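# Restock the one low shelf that lacks an item

## Task

Four low shelves should each end up holding a cardboard box, a masking tape roll and a yellow sponge on their top surface. Exactly one shelf lacks one of these kinds. Take the spare of that missing kind from the desk and set it directly on that shelf's top, not resting on another object there. All other spares stay on the desk. The robot must not topple or finish tilted, or the task fails. Anything that stays in place only because the robot is holding it at the end does not count.

## Robot and tools

ROBOT. A wheeled base with a vertical column, a tilting head and two six-joint arms (left and right), each ending in a two-finger gripper. Folded at the start it measures 0.73 m long, 0.62 m wide and 1.88 m tall, with its front 0.40 m ahead of the column. The base can drive straight and turn in place but cannot move sideways. Cameras: cam_head_left, cam_head_right, cam_left_wrist, cam_right_wrist, nav_camera.

FRAMES. Base frame: origin on the floor under the column, midway between the drive wheels; x forward, y left, z up. left_hand and right_hand are reported in this frame as the point where the fingers meet (tips reach 8 mm further); the hand's z axis is the finger direction, its y axis the opening direction. The odometry frame is the base frame where the scene began. Heading is positive to the left, range -3.142 to 3.142.

execute_actions. Arguments: actions (a list holding one action, or empty to just read state and images) and cameras (list of camera names, or null/omitted/["all"] for all, [] for none). An action may contain:
- base: exactly one command, an offset from where the base last measured itself. translate_m: metres, straight drive, forward positive, -3 to 3. rotate_rad: radians, turn in place, left (counter-clockwise from above) positive, -3.2 to 3.2. Split long moves into shorter ones.
- joints: absolute targets keyed by joint name, one flat dictionary covering both arms and the head. head_tilt_rad -0.61 to 1.308 (0 level, positive looks down). left_joint1_rad -2.879 to 2.879; joint2 0 to 3.141; joint3 0 to 3.019; joint4 -1.692 to 1.57; joint5 -1.57 to 1.57 (positive swings the hand to the robot's right); joint6 -2.094 to 2.094 (positive rolls clockwise seen from behind). left_gripper_m 0 to 0.093 m, the fingertip gap. right_* joints have identical ranges. Done tolerances: head 0.03, joints 1-6 0.045, 0.14, 0.09, 0.055, 0.03, 0.035, gripper 0.003.
- speeds: optional caps for this action only: translate_m 0.05 to 0.8 m/s, rotate_rad 0.1 to 1 rad/s (defaults are the maxima). Arms ignore it.
Base and joint motions start together. Any bad key or out-of-range number rejects the whole call with no motion. Joints left out may keep pushing toward earlier targets.

wait: seconds (0 to 10); commands nothing, returns the same state and images.
zoom_image: camera and region [x0, y0, x1, y1] in pixels of that camera's latest full image, origin top-left, at most 504 x 504.
finished_scene: scene (the current scene's integer). Final; the result says whether the goal was met. Replying without any tool call ends everything.

ARM GEOMETRY (approximate). With left joint1 at -1.57 (right at 1.57) and joints 5, 6 at 0, the arm moves in a vertical plane straight ahead, 0.23 m beside the column. Let a = j2 - 0.35, b = 1.05 + j2 - j3, c = b - j4 (c = 1.57 means fingers straight down). The hand point is then about 0.12 + 0.39 sin a + 0.38 cos b + 0.25 cos c m ahead and 1.46 + 0.39 cos a - 0.38 sin b - 0.25 sin c m up. Example: j2, j3, j4 = 0.93, 0.78, 0.14 gives 0.60 ahead, 1.21 up. Real hands sit up to 5 cm lower and nearer the column (about 12 cm with heavy or far loads); trust left_hand/right_hand. Reach is about 1 m from the shoulder, lowest about 0.47 m up; the floor is out of reach. Light objects (0.3 kg or less) carry fine with fingers down between 0.65 and 1.6 m up, up to 0.6 m ahead.

GRIPPING. Fingers are 7 cm long; outside width is opening +1 cm at tips, +5 cm at base; hand body 10 x 7 cm; the wrist camera sticks out 11 cm on one side. Command an opening smaller than the object; off_target is then expected. A reported opening staying at least 0.002 m above target means something is held. Tiny joint changes (under about 0.03 rad, 0.08 for joints 2-3) may not move at all. For gentle contact, step about 0.05 rad per call from your last target.

RESULT LINES. base_status and joint_status: done, off_target, contact_stop (base only, a wheel stalled), time_out, not_followed. 'joint command not followed' with a cause line means a self-collision check withheld that arm's targets; undo the offending joints by at least 0.05 rad, or move the other arm away, or drive clear of furniture. on_its_own lists what moves or holds uncommanded ('held at' is a target). base_odometry counts wheel turns only; if turned_by_wheels and turned_by_imu differ by over about 4% and 0.05 rad, the base hit or slipped. base_tilt in degrees, forward and right positive, offset up to about 1 degree. wheel_motors_off is 1 during an overload cutout. motor_effort covers the two wheels (percent, peak in brackets). Joint torques and Motor temperatures are listed per arm in joint order. pictures names the returned images in order.

AVOID. After contact_stop, back off 0.05 m before retrying or turning; do the same if the base leans back (forward tilt dropping 0.5 degrees or more) or a table edge reaches the column. Prolonged wheel pushing shuts the wheels off briefly. A blocked arm keeps pushing and can overheat (worst with joint 5 far over); relieve it by resending its reported positions, though a loaded arm sags a little each time. At 100 °C an arm goes limp and drops things. Never let the arms strike or press each other, especially near the centre line. Avoid drops, slams and shoving objects; don't tip the robot.

Each tool is called after "Emit:" as name(argument=value, ...) on one line, values as JSON.

## Session

Emit:
execute_actions(actions=[])

Scene clock: 0.00 s.
Joint torques (N m, as the arm reports them, + toward a larger angle): no reading
Motor temperatures (°C, as the motors report them): left_arm=[25 26 23 26 22 25] | right_arm=[23 25 23 25 24 24]
base_odometry: x=+0.000 y=+0.000 heading=+0.000 (m, m, rad; odometry frame)
turned_by_wheels: +0.000 (rad since the last result)
turned_by_imu: +0.000 (rad since the last result)
base_tilt: forward=-0.4 right=+0.0 (deg)
base_status: not commanded
joint_positions: head_tilt_rad=+0.886 left_joint1_rad=-1.566 left_joint2_rad=+0.865 left_joint3_rad=+0.387 left_joint4_rad=-0.949 left_joint5_rad=-0.025 left_joint6_rad=+0.075 left_gripper_m=+0.095 right_joint1_rad=+1.546 right_joint2_rad=+0.924 right_joint3_rad=+0.410 right_joint4_rad=-0.958 right_joint5_rad=+0.033 right_joint6_rad=+0.017 right_gripper_m=+0.094
joint_status: not commanded
wheel_motors_off: 0
motor_effort: left_wheel=+3 right_wheel=+0 (%)
left_hand: x=+0.1391 y=+0.2299 z=+1.2568 quat_wxyz=(+0.437, -0.037, -0.899, +0.004) (m; base frame)
right_hand: x=+0.1378 y=-0.2362 z=+1.2538 quat_wxyz=(+0.457, -0.011, -0.889, +0.025) (m; base frame)
pictures: cam_head_left, cam_head_right, cam_left_wrist, cam_right_wrist, nav_camera
Images, in order (width x height): cam_head_left 504x504, cam_head_right 504x504, cam_left_wrist 504x504, cam_right_wrist 504x504, nav_camera 504x504.

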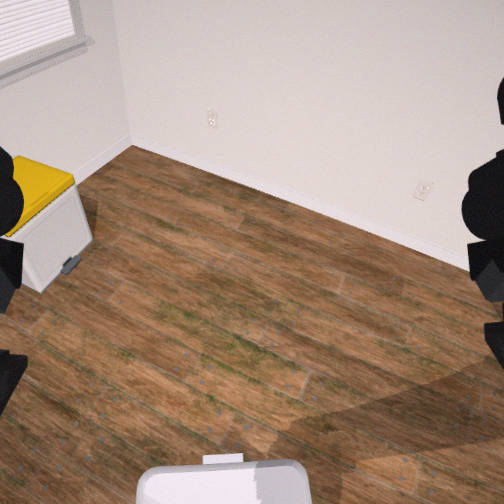

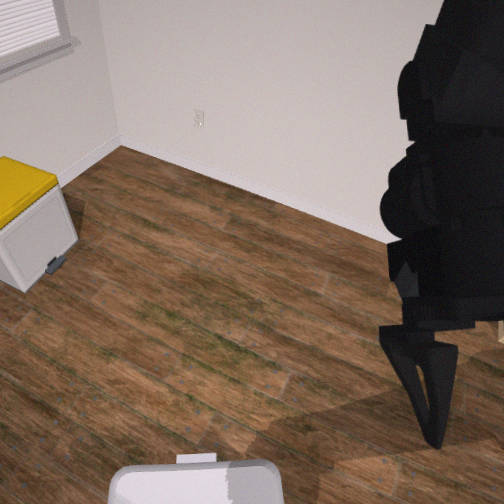

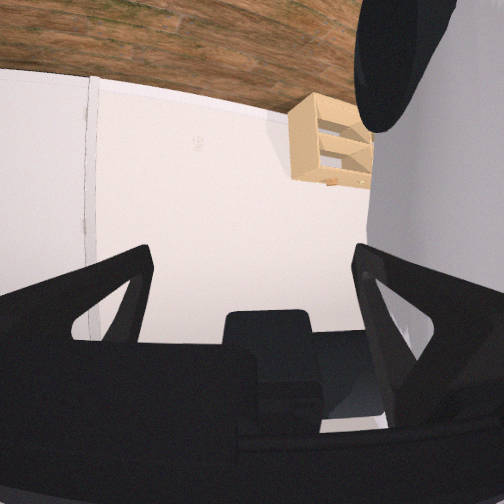

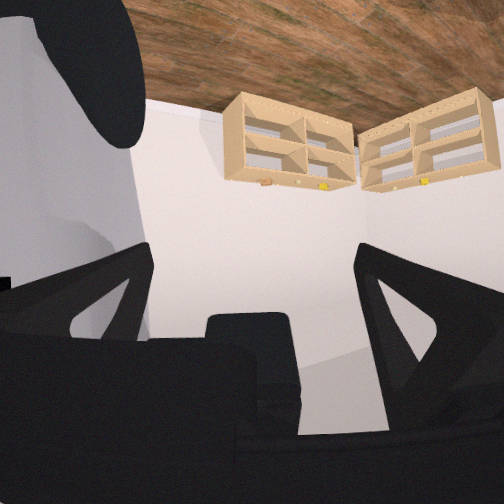

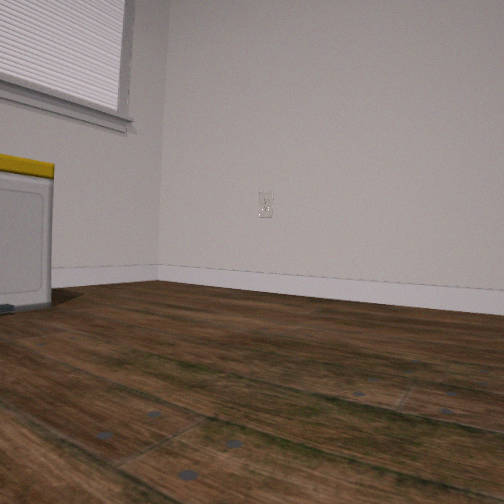

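Emit:
zoom_image(camera="cam_right_wrist", region=[210, 70, 504, 230])

Emit:
execute_actions(actions=[{"base": {"rotate_rad": -1.5}, "joints": {"head_tilt_rad": 0.45}}])

Region (210, 70, 504, 230) of cam_right_wrist's 504x504 image, scaled by 1.714, with more detail than that image has; it fills the top 274 rows of this view, and the rest is white.

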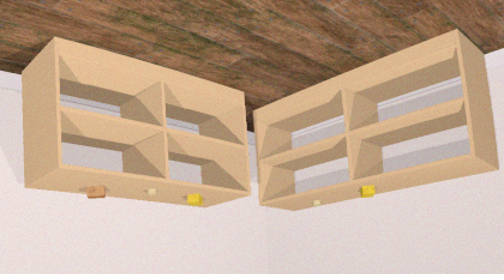

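Scene clock: 10.20 s.
Joint torques (N m, as the arm reports them, + toward a larger angle): left_arm=[-0.5  -7.82 -0.93 -1.21  0.01  0.06] | right_arm=[-0.07 -7.62 -1.18 -1.14 -0.15  0.07]
Motor temperatures (°C, as the motors report them): left_arm=[25 26 23 26 22 25] | right_arm=[23 25 23 25 24 24]
base_odometry: x=+0.000 y=+0.000 heading=-1.498 (m, m, rad; odometry frame)
turned_by_wheels: -1.498 (rad since the last result)
turned_by_imu: -1.501 (rad since the last result)
base_tilt: forward=-0.5 right=+0.1 (deg)
base_status: done
joint_positions: head_tilt_rad=+0.469 left_joint1_rad=-1.566 left_joint2_rad=+0.865 left_joint3_rad=+0.387 left_joint4_rad=-0.949 left_joint5_rad=-0.025 left_joint6_rad=+0.075 left_gripper_m=+0.095 right_joint1_rad=+1.546 right_joint2_rad=+0.924 right_joint3_rad=+0.410 right_joint4_rad=-0.958 right_joint5_rad=+0.033 right_joint6_rad=+0.017 right_gripper_m=+0.094
joint_status: all done
wheel_motors_off: 0
motor_effort: left_wheel=+6(59) right_wheel=-8(41) (%)
left_hand: x=+0.1391 y=+0.2299 z=+1.2568 quat_wxyz=(+0.437, -0.037, -0.899, +0.004) (m; base frame)
right_hand: x=+0.1378 y=-0.2362 z=+1.2538 quat_wxyz=(+0.457, -0.011, -0.889, +0.025) (m; base frame)
pictures: cam_head_left, cam_head_right, cam_left_wrist, cam_right_wrist, nav_camera
Images, in order (width x height): cam_head_left 504x504, cam_head_right 504x504, cam_left_wrist 504x504, cam_right_wrist 504x504, nav_camera 504x504.

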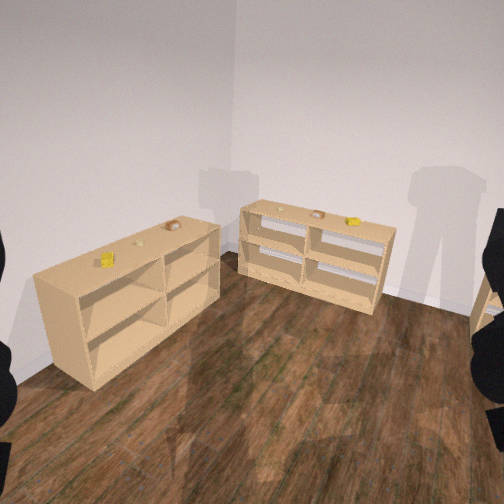

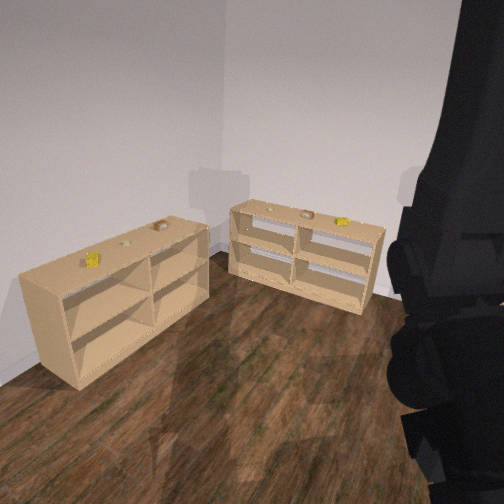

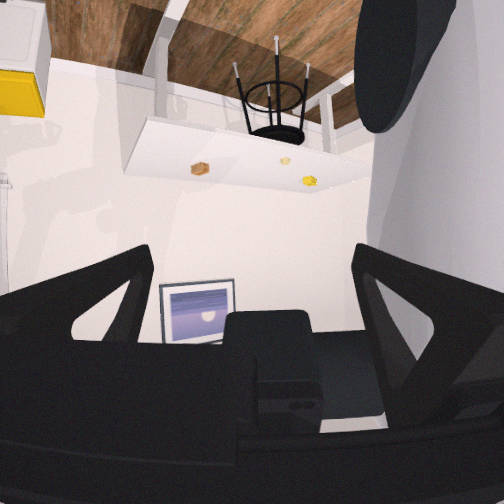

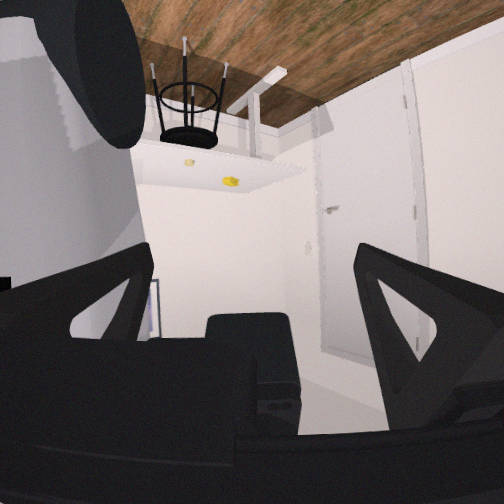

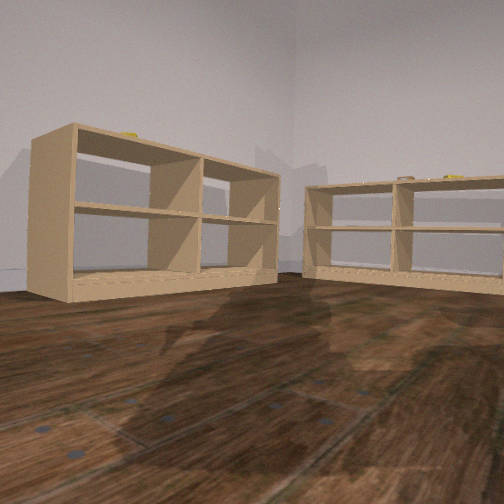

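Emit:
execute_actions(actions=[{"base": {"rotate_rad": -1.0}}])

Scene clock: 22.83 s.
Joint torques (N m, as the arm reports them, + toward a larger angle): left_arm=[-0.55 -7.79 -0.88 -1.21  0.01  0.06] | right_arm=[-0.23 -7.73 -1.16 -1.14 -0.15  0.06]
Motor temperatures (°C, as the motors report them): left_arm=[25 26 23 26 22 25] | right_arm=[23 25 23 25 24 24]
base_odometry: x=+0.000 y=+0.000 heading=-2.497 (m, m, rad; odometry frame)
turned_by_wheels: -0.998 (rad since the last result)
turned_by_imu: -1.001 (rad since the last result)
base_tilt: forward=-0.3 right=+0.1 (deg)
base_status: done
joint_positions: head_tilt_rad=+0.469 left_joint1_rad=-1.566 left_joint2_rad=+0.865 left_joint3_rad=+0.387 left_joint4_rad=-0.949 left_joint5_rad=-0.025 left_joint6_rad=+0.075 left_gripper_m=+0.095 right_joint1_rad=+1.546 right_joint2_rad=+0.924 right_joint3_rad=+0.410 right_joint4_rad=-0.958 right_joint5_rad=+0.033 right_joint6_rad=+0.017 right_gripper_m=+0.094
joint_status: not commanded
wheel_motors_off: 0
motor_effort: left_wheel=+6(29) right_wheel=-7(33) (%)
left_hand: x=+0.1391 y=+0.2299 z=+1.2568 quat_wxyz=(+0.437, -0.037, -0.899, +0.004) (m; base frame)
right_hand: x=+0.1378 y=-0.2362 z=+1.2538 quat_wxyz=(+0.457, -0.011, -0.889, +0.025) (m; base frame)
pictures: cam_head_left, cam_head_right, cam_left_wrist, cam_right_wrist, nav_camera
Images, in order (width x height): cam_head_left 504x504, cam_head_right 504x504, cam_left_wrist 504x504, cam_right_wrist 504x504, nav_camera 504x504.

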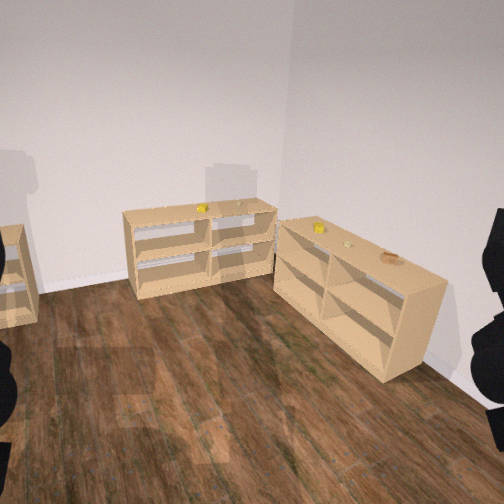

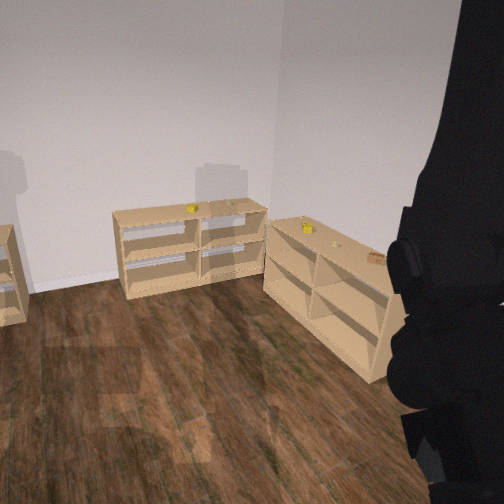

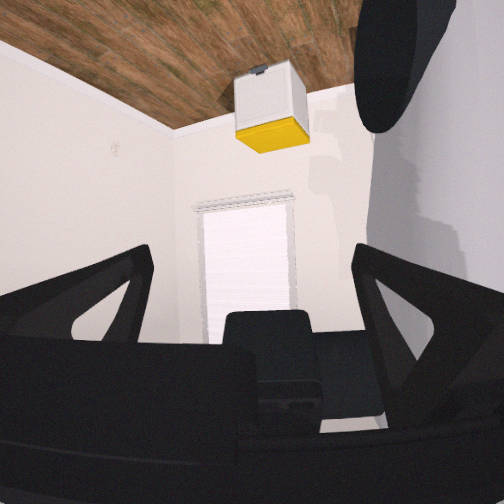

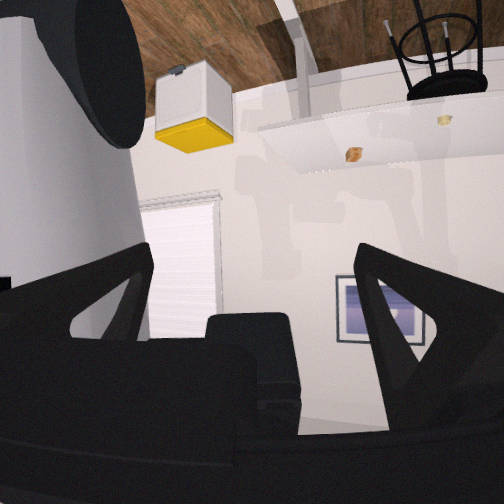

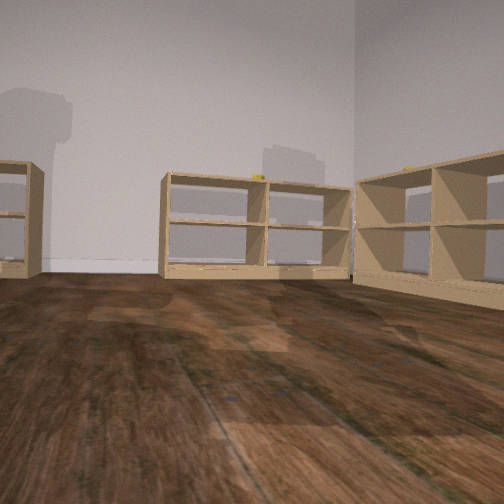

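Emit:
zoom_image(camera="cam_head_left", region=[110, 170, 460, 310])

Region (110, 170, 460, 310) of cam_head_left's 504x504 image, scaled by 1.440, with more detail than that image has; it fills the top 202 rows of this view, and the rest is white.

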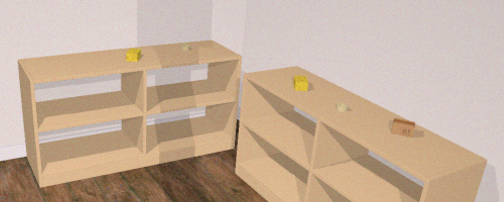

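Emit:
execute_actions(actions=[{"base": {"rotate_rad": -2.5}, "joints": {"head_tilt_rad": 0.6}}], cameras=["cam_head_left", "cam_head_right", "nav_camera"])

Scene clock: 42.20 s.
Joint torques (N m, as the arm reports them, + toward a larger angle): left_arm=[-0.46 -7.82 -0.92 -1.18  0.01  0.05] | right_arm=[-0.21 -7.71 -1.13 -1.14 -0.15  0.08]
Motor temperatures (°C, as the motors report them): left_arm=[25 27 23 26 22 25] | right_arm=[23 26 23 25 24 24]
base_odometry: x=+0.000 y=+0.000 heading=+1.288 (m, m, rad; odometry frame)
turned_by_wheels: -2.498 (rad since the last result)
turned_by_imu: -2.506 (rad since the last result)
base_tilt: forward=-0.4 right=+0.0 (deg)
base_status: done
joint_positions: head_tilt_rad=+0.603 left_joint1_rad=-1.566 left_joint2_rad=+0.865 left_joint3_rad=+0.387 left_joint4_rad=-0.949 left_joint5_rad=-0.025 left_joint6_rad=+0.075 left_gripper_m=+0.095 right_joint1_rad=+1.546 right_joint2_rad=+0.924 right_joint3_rad=+0.410 right_joint4_rad=-0.958 right_joint5_rad=+0.033 right_joint6_rad=+0.017 right_gripper_m=+0.094
joint_status: all done
wheel_motors_off: 0
motor_effort: left_wheel=+7(28) right_wheel=-7(34) (%)
left_hand: x=+0.1391 y=+0.2299 z=+1.2568 quat_wxyz=(+0.437, -0.037, -0.899, +0.004) (m; base frame)
right_hand: x=+0.1378 y=-0.2362 z=+1.2538 quat_wxyz=(+0.457, -0.011, -0.889, +0.025) (m; base frame)
pictures: cam_head_left, cam_head_right, nav_camera
Images, in order (width x height): cam_head_left 504x504, cam_head_right 504x504, nav_camera 504x504.

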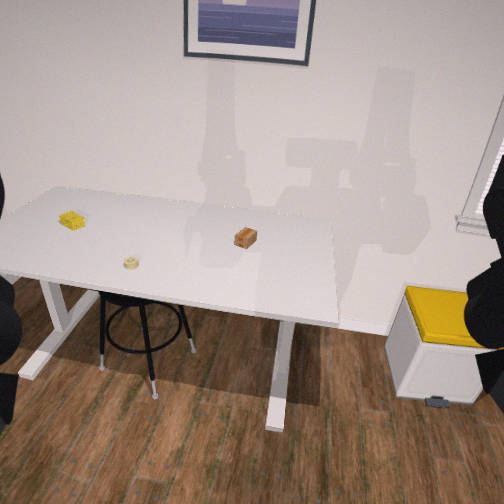

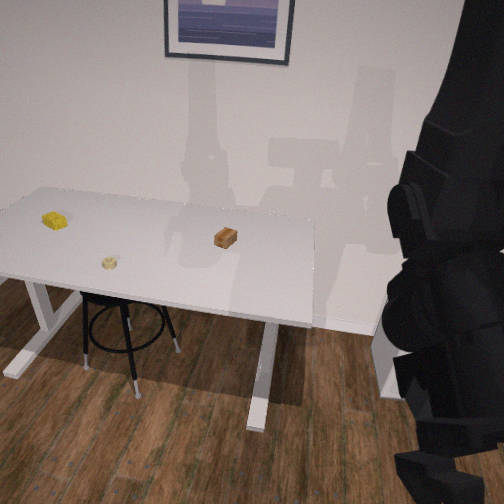

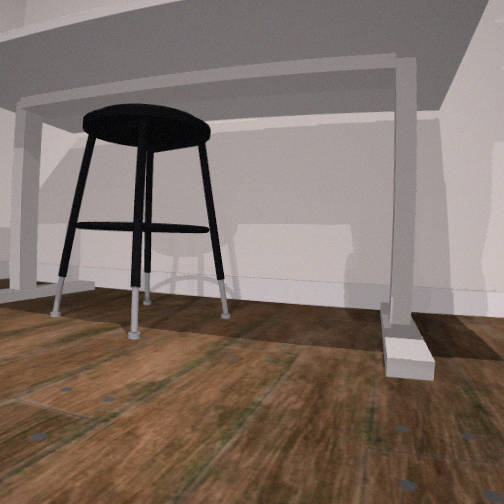

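Emit:
zoom_image(camera="cam_head_left", region=[160, 0, 340, 90])

Emit:
zoom_image(camera="cam_head_left", region=[206, 200, 286, 280])

Emit:
zoom_image(camera="cam_head_right", region=[186, 200, 266, 280])

Region (160, 0, 340, 90) of cam_head_left's 504x504 image, scaled by 2.800, with more detail than that image has.

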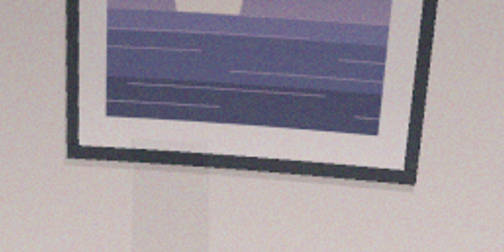

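Region (206, 200, 286, 280) of cam_head_left's 504x504 image, scaled by 6.300, with more detail than that image has.

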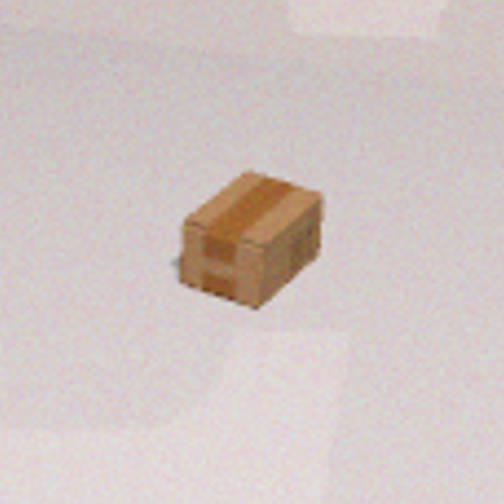

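Region (186, 200, 266, 280) of cam_head_right's 504x504 image, scaled by 6.300, with more detail than that image has.

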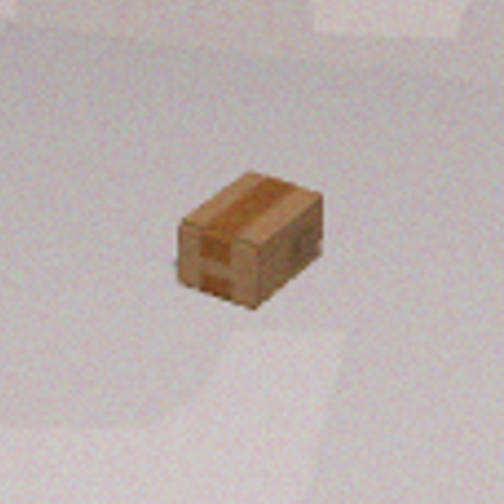

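Emit:
execute_actions(actions=[{"base": {"rotate_rad": 0.24}, "joints": {"head_tilt_rad": 0.95}}], cameras=[])

Emit:
execute_actions(actions=[{"base": {"translate_m": 0.55}, "joints": {"right_joint1_rad": 1.45, "right_joint2_rad": 1.0, "right_joint3_rad": 1.0, "right_joint4_rad": -0.4}}])

Scene clock: 163.77 s.
Joint torques (N m, as the arm reports them, + toward a larger angle): left_arm=[-0.51 -7.79 -0.91 -1.19  0.01  0.05] | right_arm=[-0.12 -7.61 -1.16 -1.18 -0.15  0.06]
Motor temperatures (°C, as the motors report them): left_arm=[25 27 23 26 22 25] | right_arm=[23 26 23 25 24 24]
base_odometry: x=+0.000 y=+0.000 heading=+1.527 (m, m, rad; odometry frame)
turned_by_wheels: +0.239 (rad since the last result)
turned_by_imu: +0.241 (rad since the last result)
base_tilt: forward=-0.5 right=+0.1 (deg)
base_status: done
joint_positions: head_tilt_rad=+0.950 left_joint1_rad=-1.566 left_joint2_rad=+0.865 left_joint3_rad=+0.387 left_joint4_rad=-0.949 left_joint5_rad=-0.025 left_joint6_rad=+0.075 left_gripper_m=+0.095 right_joint1_rad=+1.546 right_joint2_rad=+0.924 right_joint3_rad=+0.410 right_joint4_rad=-0.958 right_joint5_rad=+0.033 right_joint6_rad=+0.017 right_gripper_m=+0.094
joint_status: all done
wheel_motors_off: 0
motor_effort: left_wheel=-6(26) right_wheel=+7(28) (%)
left_hand: x=+0.1391 y=+0.2299 z=+1.2568 quat_wxyz=(+0.437, -0.037, -0.899, +0.004) (m; base frame)
right_hand: x=+0.1378 y=-0.2362 z=+1.2538 quat_wxyz=(+0.457, -0.011, -0.889, +0.025) (m; base frame)
pictures: none
No camera images: the call's "cameras" was empty. Leave "cameras" out to get every camera's image.

Scene clock: 166.40 s.
Joint torques (N m, as the arm reports them, + toward a larger angle): left_arm=[-0.5  -7.79 -1.11 -1.19  0.01  0.06] | right_arm=[ -0.69 -16.05   4.59   0.71  -0.09   0.08]
Motor temperatures (°C, as the motors report them): left_arm=[25 27 23 26 22 25] | right_arm=[23 26 23 25 24 24]
base_odometry: x=+0.024 y=+0.550 heading=+1.526 (m, m, rad; odometry frame)
turned_by_wheels: -0.001 (rad since the last result)
turned_by_imu: -0.001 (rad since the last result)
base_tilt: forward=-0.4 right=+0.1 (deg)
base_status: done
joint_positions: head_tilt_rad=+0.951 left_joint1_rad=-1.566 left_joint2_rad=+0.865 left_joint3_rad=+0.390 left_joint4_rad=-0.949 left_joint5_rad=-0.025 left_joint6_rad=+0.075 left_gripper_m=+0.095 right_joint1_rad=+1.447 right_joint2_rad=+1.002 right_joint3_rad=+0.993 right_joint4_rad=-0.403 right_joint5_rad=+0.033 right_joint6_rad=+0.017 right_gripper_m=+0.094
joint_status: all done
wheel_motors_off: 0
motor_effort: left_wheel=-2(60) right_wheel=+2(100) (%)
left_hand: x=+0.1408 y=+0.2299 z=+1.2562 quat_wxyz=(+0.435, -0.037, -0.900, +0.004) (m; base frame)
right_hand: x=+0.5720 y=-0.2905 z=+1.1884 quat_wxyz=(-0.056, -0.037, -0.995, +0.071) (m; base frame)
pictures: cam_head_left, cam_head_right, cam_left_wrist, cam_right_wrist, nav_camera
Images, in order (width x height): cam_head_left 504x504, cam_head_right 504x504, cam_left_wrist 504x504, cam_right_wrist 504x504, nav_camera 504x504.

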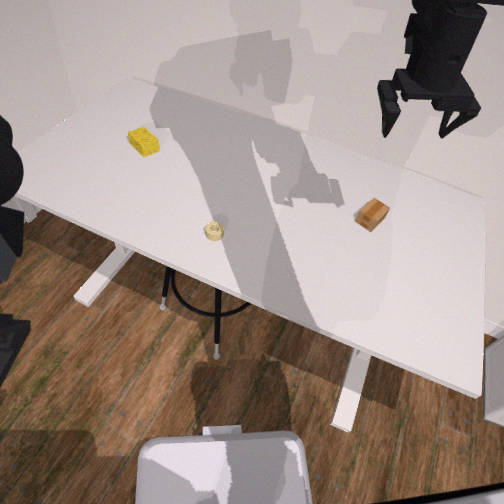

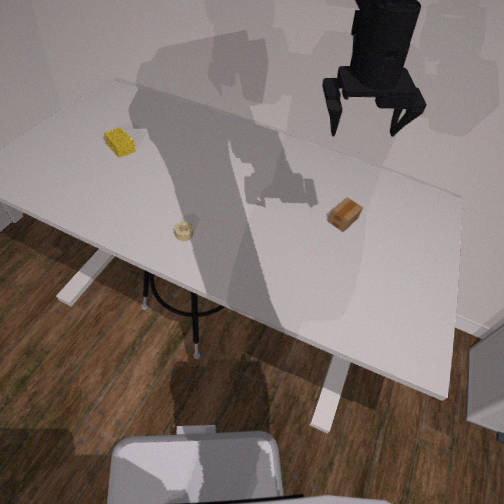

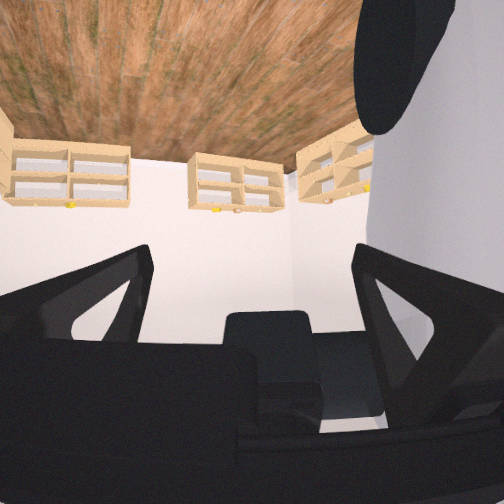

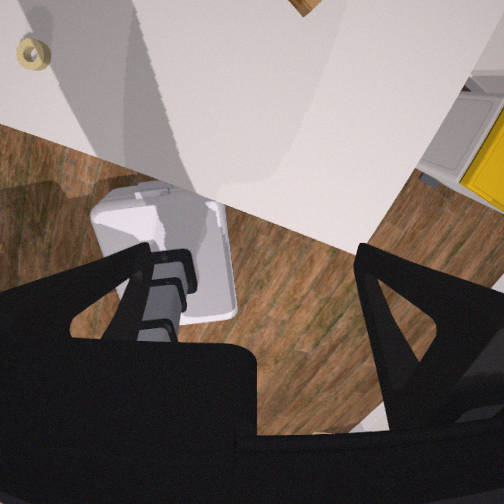

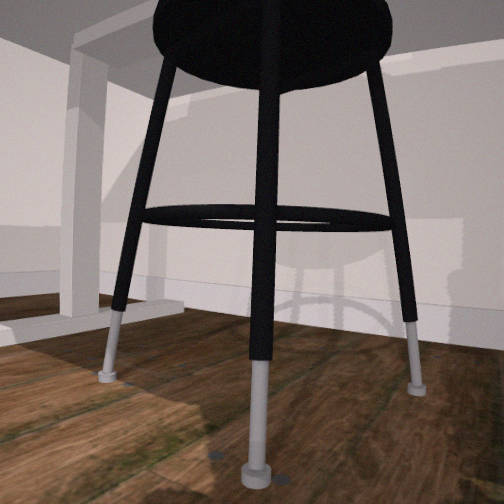

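Emit:
zoom_image(camera="cam_head_left", region=[340, 70, 504, 250])

Emit:
zoom_image(camera="cam_head_right", region=[290, 70, 454, 250])

Emit:
zoom_image(camera="cam_head_left", region=[120, 300, 400, 504])

Emit:
zoom_image(camera="cam_head_right", region=[100, 300, 380, 504])

Region (340, 70, 504, 250) of cam_head_left's 504x504 image, scaled by 2.800, with more detail than that image has; it fills the left 459 columns of this view, and the rest is white.

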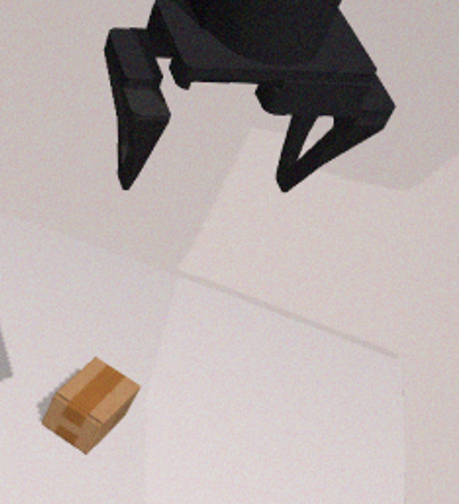

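Region (290, 70, 454, 250) of cam_head_right's 504x504 image, scaled by 2.800, with more detail than that image has; it fills the left 459 columns of this view, and the rest is white.

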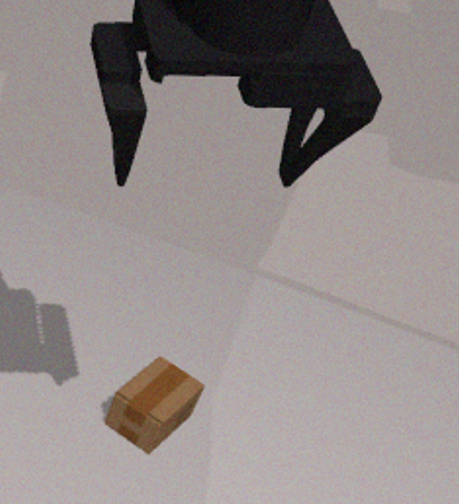

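Region (120, 300, 400, 504) of cam_head_left's 504x504 image, scaled by 1.800, with more detail than that image has; it fills the top 367 rows of this view, and the rest is white.

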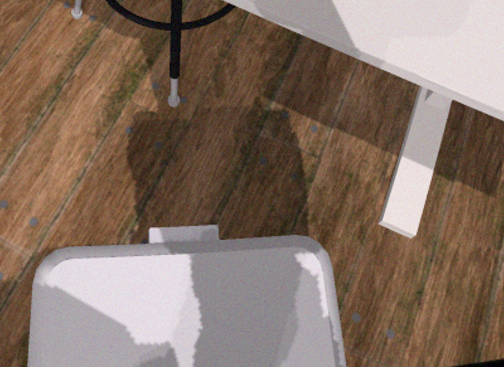

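Region (100, 300, 380, 504) of cam_head_right's 504x504 image, scaled by 1.800, with more detail than that image has; it fills the top 367 rows of this view, and the rest is white.

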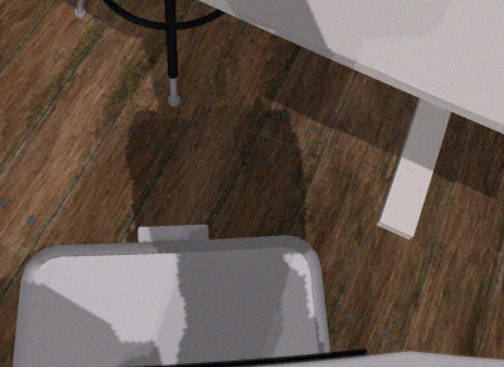

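Emit:
execute_actions(actions=[{"base": {"rotate_rad": -0.18}, "joints": {"right_joint1_rad": 1.475, "right_joint2_rad": 1.85, "right_joint3_rad": 1.76, "right_joint4_rad": -0.43, "right_joint5_rad": 0.0, "right_joint6_rad": 0.65, "head_tilt_rad": 1.1}}], cameras=["cam_head_left", "cam_head_right", "cam_right_wrist"])

Scene clock: 255.63 s.
Joint torques (N m, as the arm reports them, + toward a larger angle): left_arm=[-0.46 -7.86 -1.09 -1.2   0.01  0.06] | right_arm=[ -1.73 -22.9    4.31   0.15  -0.11   0.2 ]
Motor temperatures (°C, as the motors report them): left_arm=[25 27 24 26 22 25] | right_arm=[23 31 25 25 24 24]
base_odometry: x=+0.025 y=+0.550 heading=+1.348 (m, m, rad; odometry frame)
turned_by_wheels: -0.178 (rad since the last result)
turned_by_imu: -0.174 (rad since the last result)
base_tilt: forward=-0.4 right=+0.2 (deg)
base_status: done
joint_positions: head_tilt_rad=+1.099 left_joint1_rad=-1.566 left_joint2_rad=+0.865 left_joint3_rad=+0.390 left_joint4_rad=-0.949 left_joint5_rad=-0.025 left_joint6_rad=+0.075 left_gripper_m=+0.095 right_joint1_rad=+1.472 right_joint2_rad=+1.869 right_joint3_rad=+1.743 right_joint4_rad=-0.425 right_joint5_rad=+0.001 right_joint6_rad=+0.638 right_gripper_m=+0.094
joint_status: all done
wheel_motors_off: 0
motor_effort: left_wheel=+1(48) right_wheel=-2(82) (%)
left_hand: x=+0.1408 y=+0.2299 z=+1.2562 quat_wxyz=(+0.435, -0.037, -0.900, +0.004) (m; base frame)
right_hand: x=+0.6470 y=-0.3032 z=+0.8798 quat_wxyz=(+0.000, -0.337, -0.940, +0.045) (m; base frame)
pictures: cam_head_left, cam_head_right, cam_right_wrist
Images, in order (width x height): cam_head_left 504x504, cam_head_right 504x504, cam_right_wrist 504x504.

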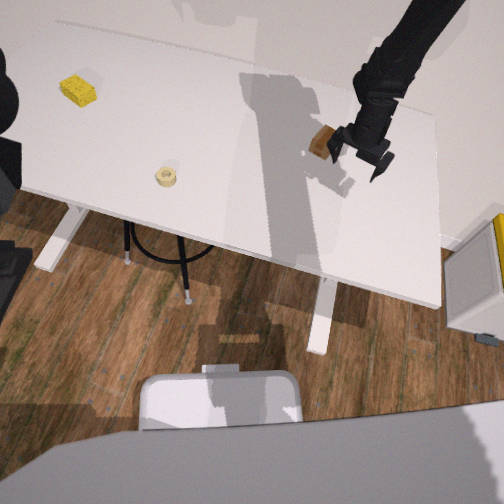

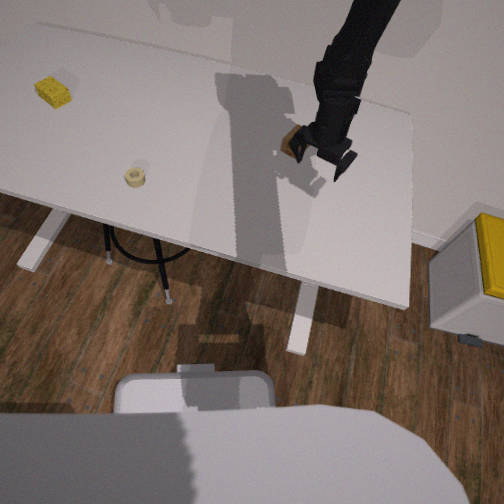

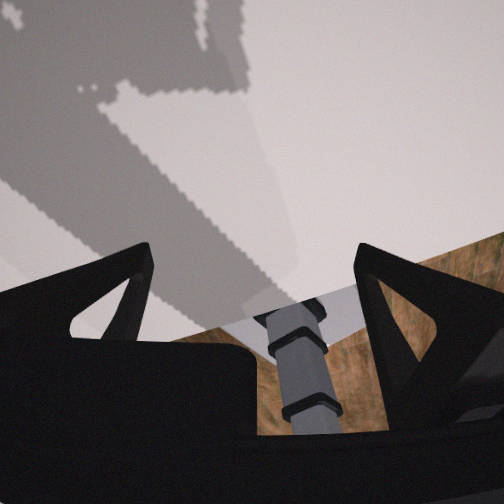

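Emit:
execute_actions(actions=[{"base": {"translate_m": 0.28}, "speeds": {"translate_m": 0.3}}], cameras=["cam_head_left", "cam_head_right", "cam_right_wrist", "nav_camera"])

Scene clock: 276.17 s.
Joint torques (N m, as the arm reports them, + toward a larger angle): left_arm=[-0.42 -7.77 -0.96 -1.18  0.01  0.06] | right_arm=[ -1.76 -22.69   4.01   0.23  -0.12   0.2 ]
Motor temperatures (°C, as the motors report them): left_arm=[25 28 24 26 22 25] | right_arm=[23 34 25 25 24 24]
base_odometry: x=+0.087 y=+0.823 heading=+1.347 (m, m, rad; odometry frame)
turned_by_wheels: -0.001 (rad since the last result)
turned_by_imu: +0.000 (rad since the last result)
base_tilt: forward=-0.5 right=+0.1 (deg)
base_status: done
joint_positions: head_tilt_rad=+1.100 left_joint1_rad=-1.566 left_joint2_rad=+0.864 left_joint3_rad=+0.388 left_joint4_rad=-0.949 left_joint5_rad=-0.025 left_joint6_rad=+0.075 left_gripper_m=+0.095 right_joint1_rad=+1.474 right_joint2_rad=+1.866 right_joint3_rad=+1.748 right_joint4_rad=-0.425 right_joint5_rad=+0.001 right_joint6_rad=+0.638 right_gripper_m=+0.094
joint_status: not commanded
wheel_motors_off: 0
motor_effort: left_wheel=-2(48) right_wheel=+2(88) (%)
left_hand: x=+0.1399 y=+0.2299 z=+1.2566 quat_wxyz=(+0.436, -0.037, -0.899, +0.004) (m; base frame)
right_hand: x=+0.6522 y=-0.3021 z=+0.8821 quat_wxyz=(-0.004, -0.337, -0.941, +0.043) (m; base frame)
pictures: cam_head_left, cam_head_right, cam_right_wrist, nav_camera
Images, in order (width x height): cam_head_left 504x504, cam_head_right 504x504, cam_right_wrist 504x504, nav_camera 504x504.

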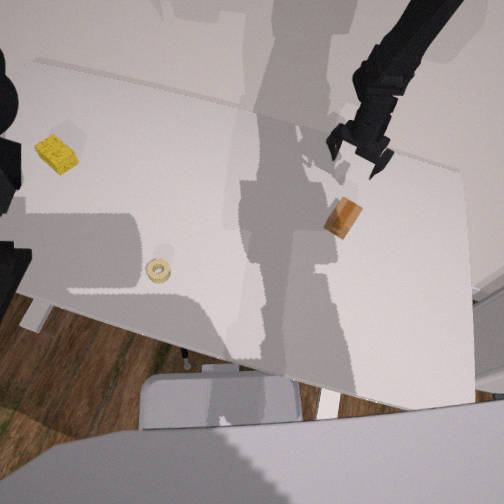

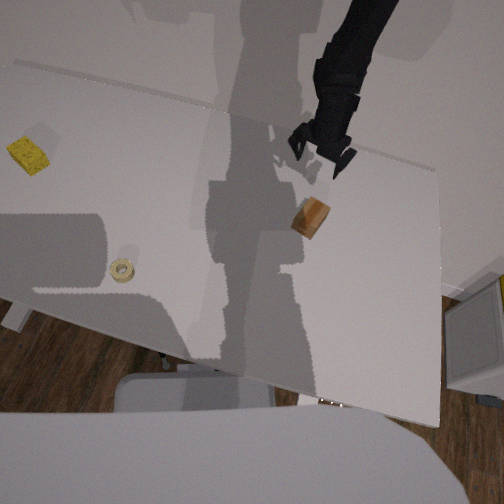

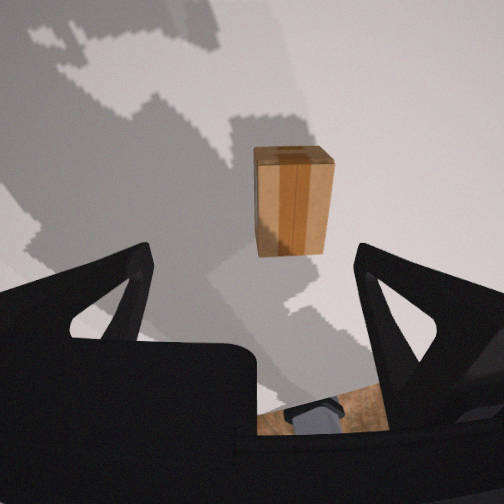

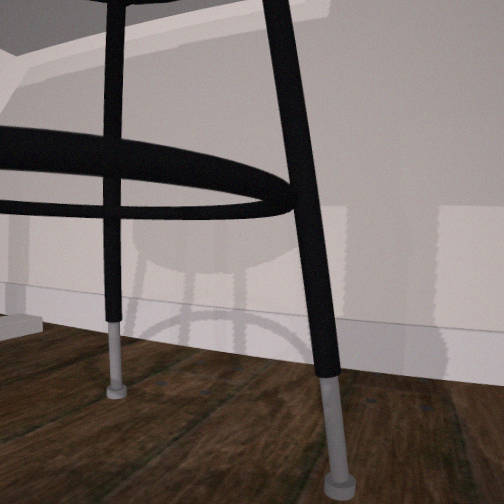

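Emit:
execute_actions(actions=[{"joints": {"right_joint1_rad": 1.46, "right_joint2_rad": 1.99, "right_joint3_rad": 1.775, "right_joint4_rad": -0.28}}], cameras=["cam_head_left", "cam_head_right", "cam_right_wrist"])

Scene clock: 302.17 s.
Joint torques (N m, as the arm reports them, + toward a larger angle): left_arm=[-0.48 -7.68 -0.98 -1.2   0.01  0.05] | right_arm=[ -2.65 -20.75   3.12   0.63  -0.12   0.2 ]
Motor temperatures (°C, as the motors report them): left_arm=[25 28 24 26 22 25] | right_arm=[23 36 25 25 24 24]
base_odometry: x=+0.087 y=+0.823 heading=+1.347 (m, m, rad; odometry frame)
turned_by_wheels: +0.000 (rad since the last result)
turned_by_imu: +0.001 (rad since the last result)
base_tilt: forward=-0.4 right=+0.2 (deg)
base_status: not commanded
joint_positions: head_tilt_rad=+1.100 left_joint1_rad=-1.566 left_joint2_rad=+0.864 left_joint3_rad=+0.388 left_joint4_rad=-0.949 left_joint5_rad=-0.025 left_joint6_rad=+0.075 left_gripper_m=+0.095 right_joint1_rad=+1.469 right_joint2_rad=+1.994 right_joint3_rad=+1.764 right_joint4_rad=-0.288 right_joint5_rad=+0.001 right_joint6_rad=+0.638 right_gripper_m=+0.094
joint_status: all done
wheel_motors_off: 0
motor_effort: left_wheel=-3(2) right_wheel=+2(2) (%)
left_hand: x=+0.1399 y=+0.2299 z=+1.2566 quat_wxyz=(+0.436, -0.037, -0.899, +0.004) (m; base frame)
right_hand: x=+0.6174 y=-0.3092 z=+0.8188 quat_wxyz=(-0.017, -0.337, -0.940, +0.041) (m; base frame)
pictures: cam_head_left, cam_head_right, cam_right_wrist
Images, in order (width x height): cam_head_left 504x504, cam_head_right 504x504, cam_right_wrist 504x504.

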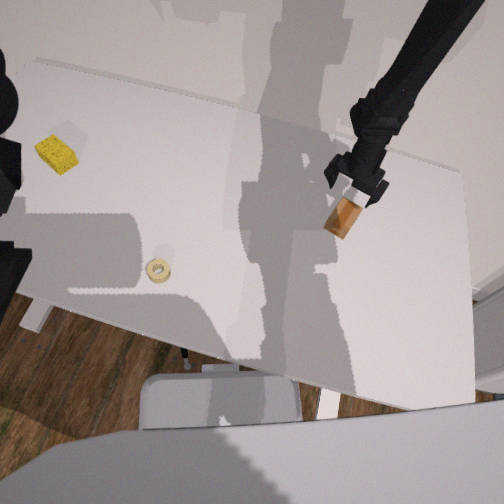

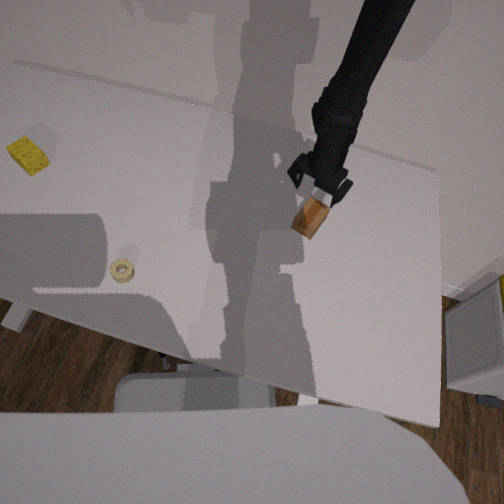

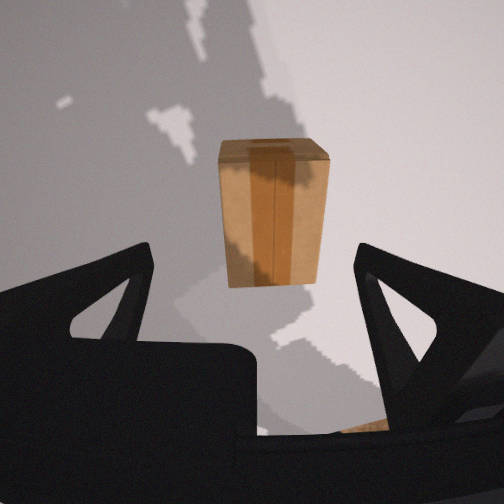

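Emit:
execute_actions(actions=[{"joints": {"right_joint2_rad": 2.06, "right_joint3_rad": 1.81, "right_joint4_rad": -0.255}}], cameras=["cam_right_wrist"])

Scene clock: 326.93 s.
Joint torques (N m, as the arm reports them, + toward a larger angle): left_arm=[-0.56 -7.84 -1.   -1.2   0.01  0.05] | right_arm=[ -2.67 -18.66   2.63   0.71  -0.12   0.2 ]
Motor temperatures (°C, as the motors report them): left_arm=[25 28 24 26 22 25] | right_arm=[23 36 25 25 24 24]
base_odometry: x=+0.087 y=+0.823 heading=+1.347 (m, m, rad; odometry frame)
turned_by_wheels: +0.000 (rad since the last result)
turned_by_imu: +0.001 (rad since the last result)
base_tilt: forward=-0.4 right=+0.2 (deg)
base_status: not commanded
joint_positions: head_tilt_rad=+1.100 left_joint1_rad=-1.566 left_joint2_rad=+0.864 left_joint3_rad=+0.388 left_joint4_rad=-0.949 left_joint5_rad=-0.025 left_joint6_rad=+0.075 left_gripper_m=+0.095 right_joint1_rad=+1.469 right_joint2_rad=+2.044 right_joint3_rad=+1.806 right_joint4_rad=-0.263 right_joint5_rad=+0.001 right_joint6_rad=+0.638 right_gripper_m=+0.094
joint_status: all done
wheel_motors_off: 0
motor_effort: left_wheel=-1(1) right_wheel=+2(3) (%)
left_hand: x=+0.1399 y=+0.2299 z=+1.2566 quat_wxyz=(+0.436, -0.037, -0.899, +0.004) (m; base frame)
right_hand: x=+0.6162 y=-0.3109 z=+0.7988 quat_wxyz=(-0.025, -0.337, -0.940, +0.039) (m; base frame)
pictures: cam_right_wrist
Images, in order (width x height): cam_right_wrist 504x504.

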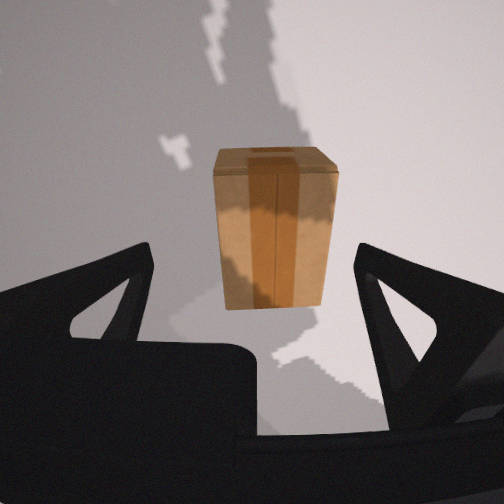

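Emit:
execute_actions(actions=[{"joints": {"right_joint2_rad": 2.115, "right_joint3_rad": 1.82, "right_joint4_rad": -0.24}}], cameras=["cam_right_wrist"])

Scene clock: 337.70 s.
Joint torques (N m, as the arm reports them, + toward a larger angle): left_arm=[-0.47 -7.8  -0.99 -1.19  0.01  0.06] | right_arm=[ -2.76 -18.68   2.28   0.7   -0.12   0.2 ]
Motor temperatures (°C, as the motors report them): left_arm=[25 28 24 26 22 25] | right_arm=[23 35 25 25 24 24]
base_odometry: x=+0.087 y=+0.823 heading=+1.347 (m, m, rad; odometry frame)
turned_by_wheels: +0.000 (rad since the last result)
turned_by_imu: +0.001 (rad since the last result)
base_tilt: forward=-0.4 right=+0.2 (deg)
base_status: not commanded
joint_positions: head_tilt_rad=+1.100 left_joint1_rad=-1.566 left_joint2_rad=+0.864 left_joint3_rad=+0.388 left_joint4_rad=-0.949 left_joint5_rad=-0.025 left_joint6_rad=+0.075 left_gripper_m=+0.095 right_joint1_rad=+1.469 right_joint2_rad=+2.107 right_joint3_rad=+1.815 right_joint4_rad=-0.248 right_joint5_rad=+0.001 right_joint6_rad=+0.638 right_gripper_m=+0.094
joint_status: all done
wheel_motors_off: 0
motor_effort: left_wheel=-2(3) right_wheel=+2(2) (%)
left_hand: x=+0.1399 y=+0.2299 z=+1.2566 quat_wxyz=(+0.436, -0.037, -0.899, +0.004) (m; base frame)
right_hand: x=+0.5827 y=-0.3118 z=+0.7695 quat_wxyz=(-0.006, -0.338, -0.940, +0.045) (m; base frame)
pictures: cam_right_wrist
Images, in order (width x height): cam_right_wrist 504x504.

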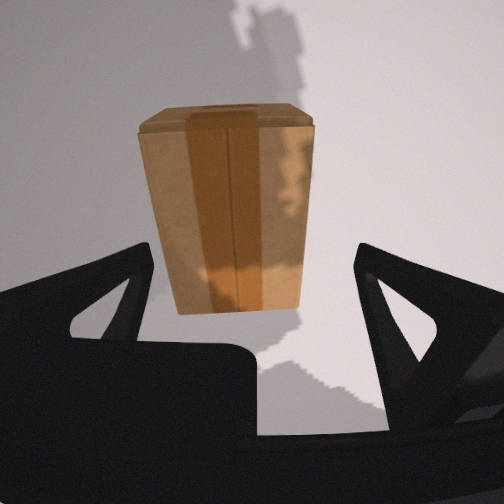

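Emit:
execute_actions(actions=[{"joints": {"right_joint2_rad": 2.19, "right_joint3_rad": 1.95, "right_joint4_rad": -0.28}}], cameras=["cam_right_wrist", "cam_head_left"])

Scene clock: 351.47 s.
Joint torques (N m, as the arm reports them, + toward a larger angle): left_arm=[-0.46 -7.77 -1.   -1.17  0.01  0.05] | right_arm=[ -2.93 -18.59   3.43   0.15  -0.12   0.19]
Motor temperatures (°C, as the motors report them): left_arm=[25 28 24 27 22 25] | right_arm=[23 35 24 25 24 24]
base_odometry: x=+0.087 y=+0.823 heading=+1.347 (m, m, rad; odometry frame)
turned_by_wheels: +0.000 (rad since the last result)
turned_by_imu: +0.001 (rad since the last result)
base_tilt: forward=-0.5 right=+0.1 (deg)
base_status: not commanded
joint_positions: head_tilt_rad=+1.100 left_joint1_rad=-1.566 left_joint2_rad=+0.864 left_joint3_rad=+0.388 left_joint4_rad=-0.949 left_joint5_rad=-0.025 left_joint6_rad=+0.075 left_gripper_m=+0.095 right_joint1_rad=+1.469 right_joint2_rad=+2.178 right_joint3_rad=+1.934 right_joint4_rad=-0.273 right_joint5_rad=+0.001 right_joint6_rad=+0.638 right_gripper_m=+0.094
joint_status: all done
wheel_motors_off: 0
motor_effort: left_wheel=-1(3) right_wheel=+2(3) (%)
left_hand: x=+0.1399 y=+0.2299 z=+1.2566 quat_wxyz=(+0.436, -0.037, -0.899, +0.004) (m; base frame)
right_hand: x=+0.6005 y=-0.3146 z=+0.7480 quat_wxyz=(-0.017, -0.337, -0.940, +0.041) (m; base frame)
pictures: cam_head_left, cam_right_wrist
Images, in order (width x height): cam_head_left 504x504, cam_right_wrist 504x504.

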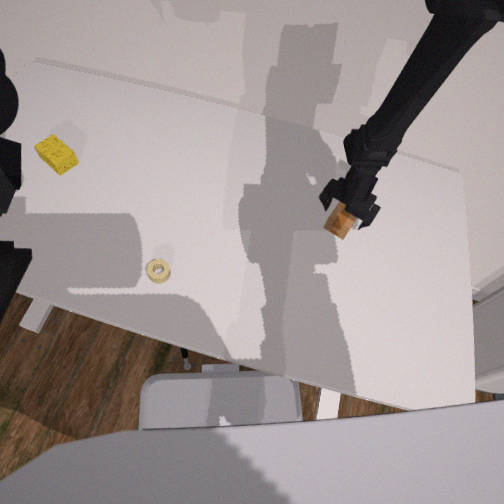

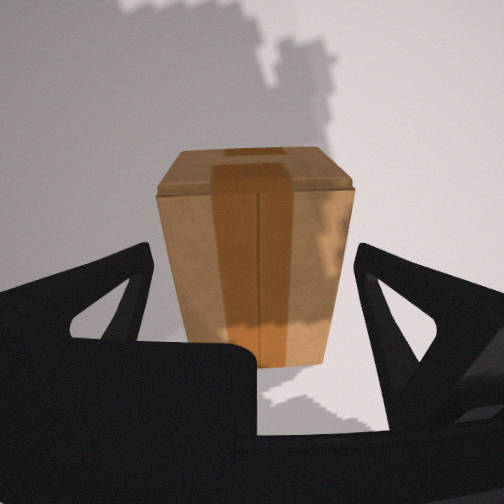

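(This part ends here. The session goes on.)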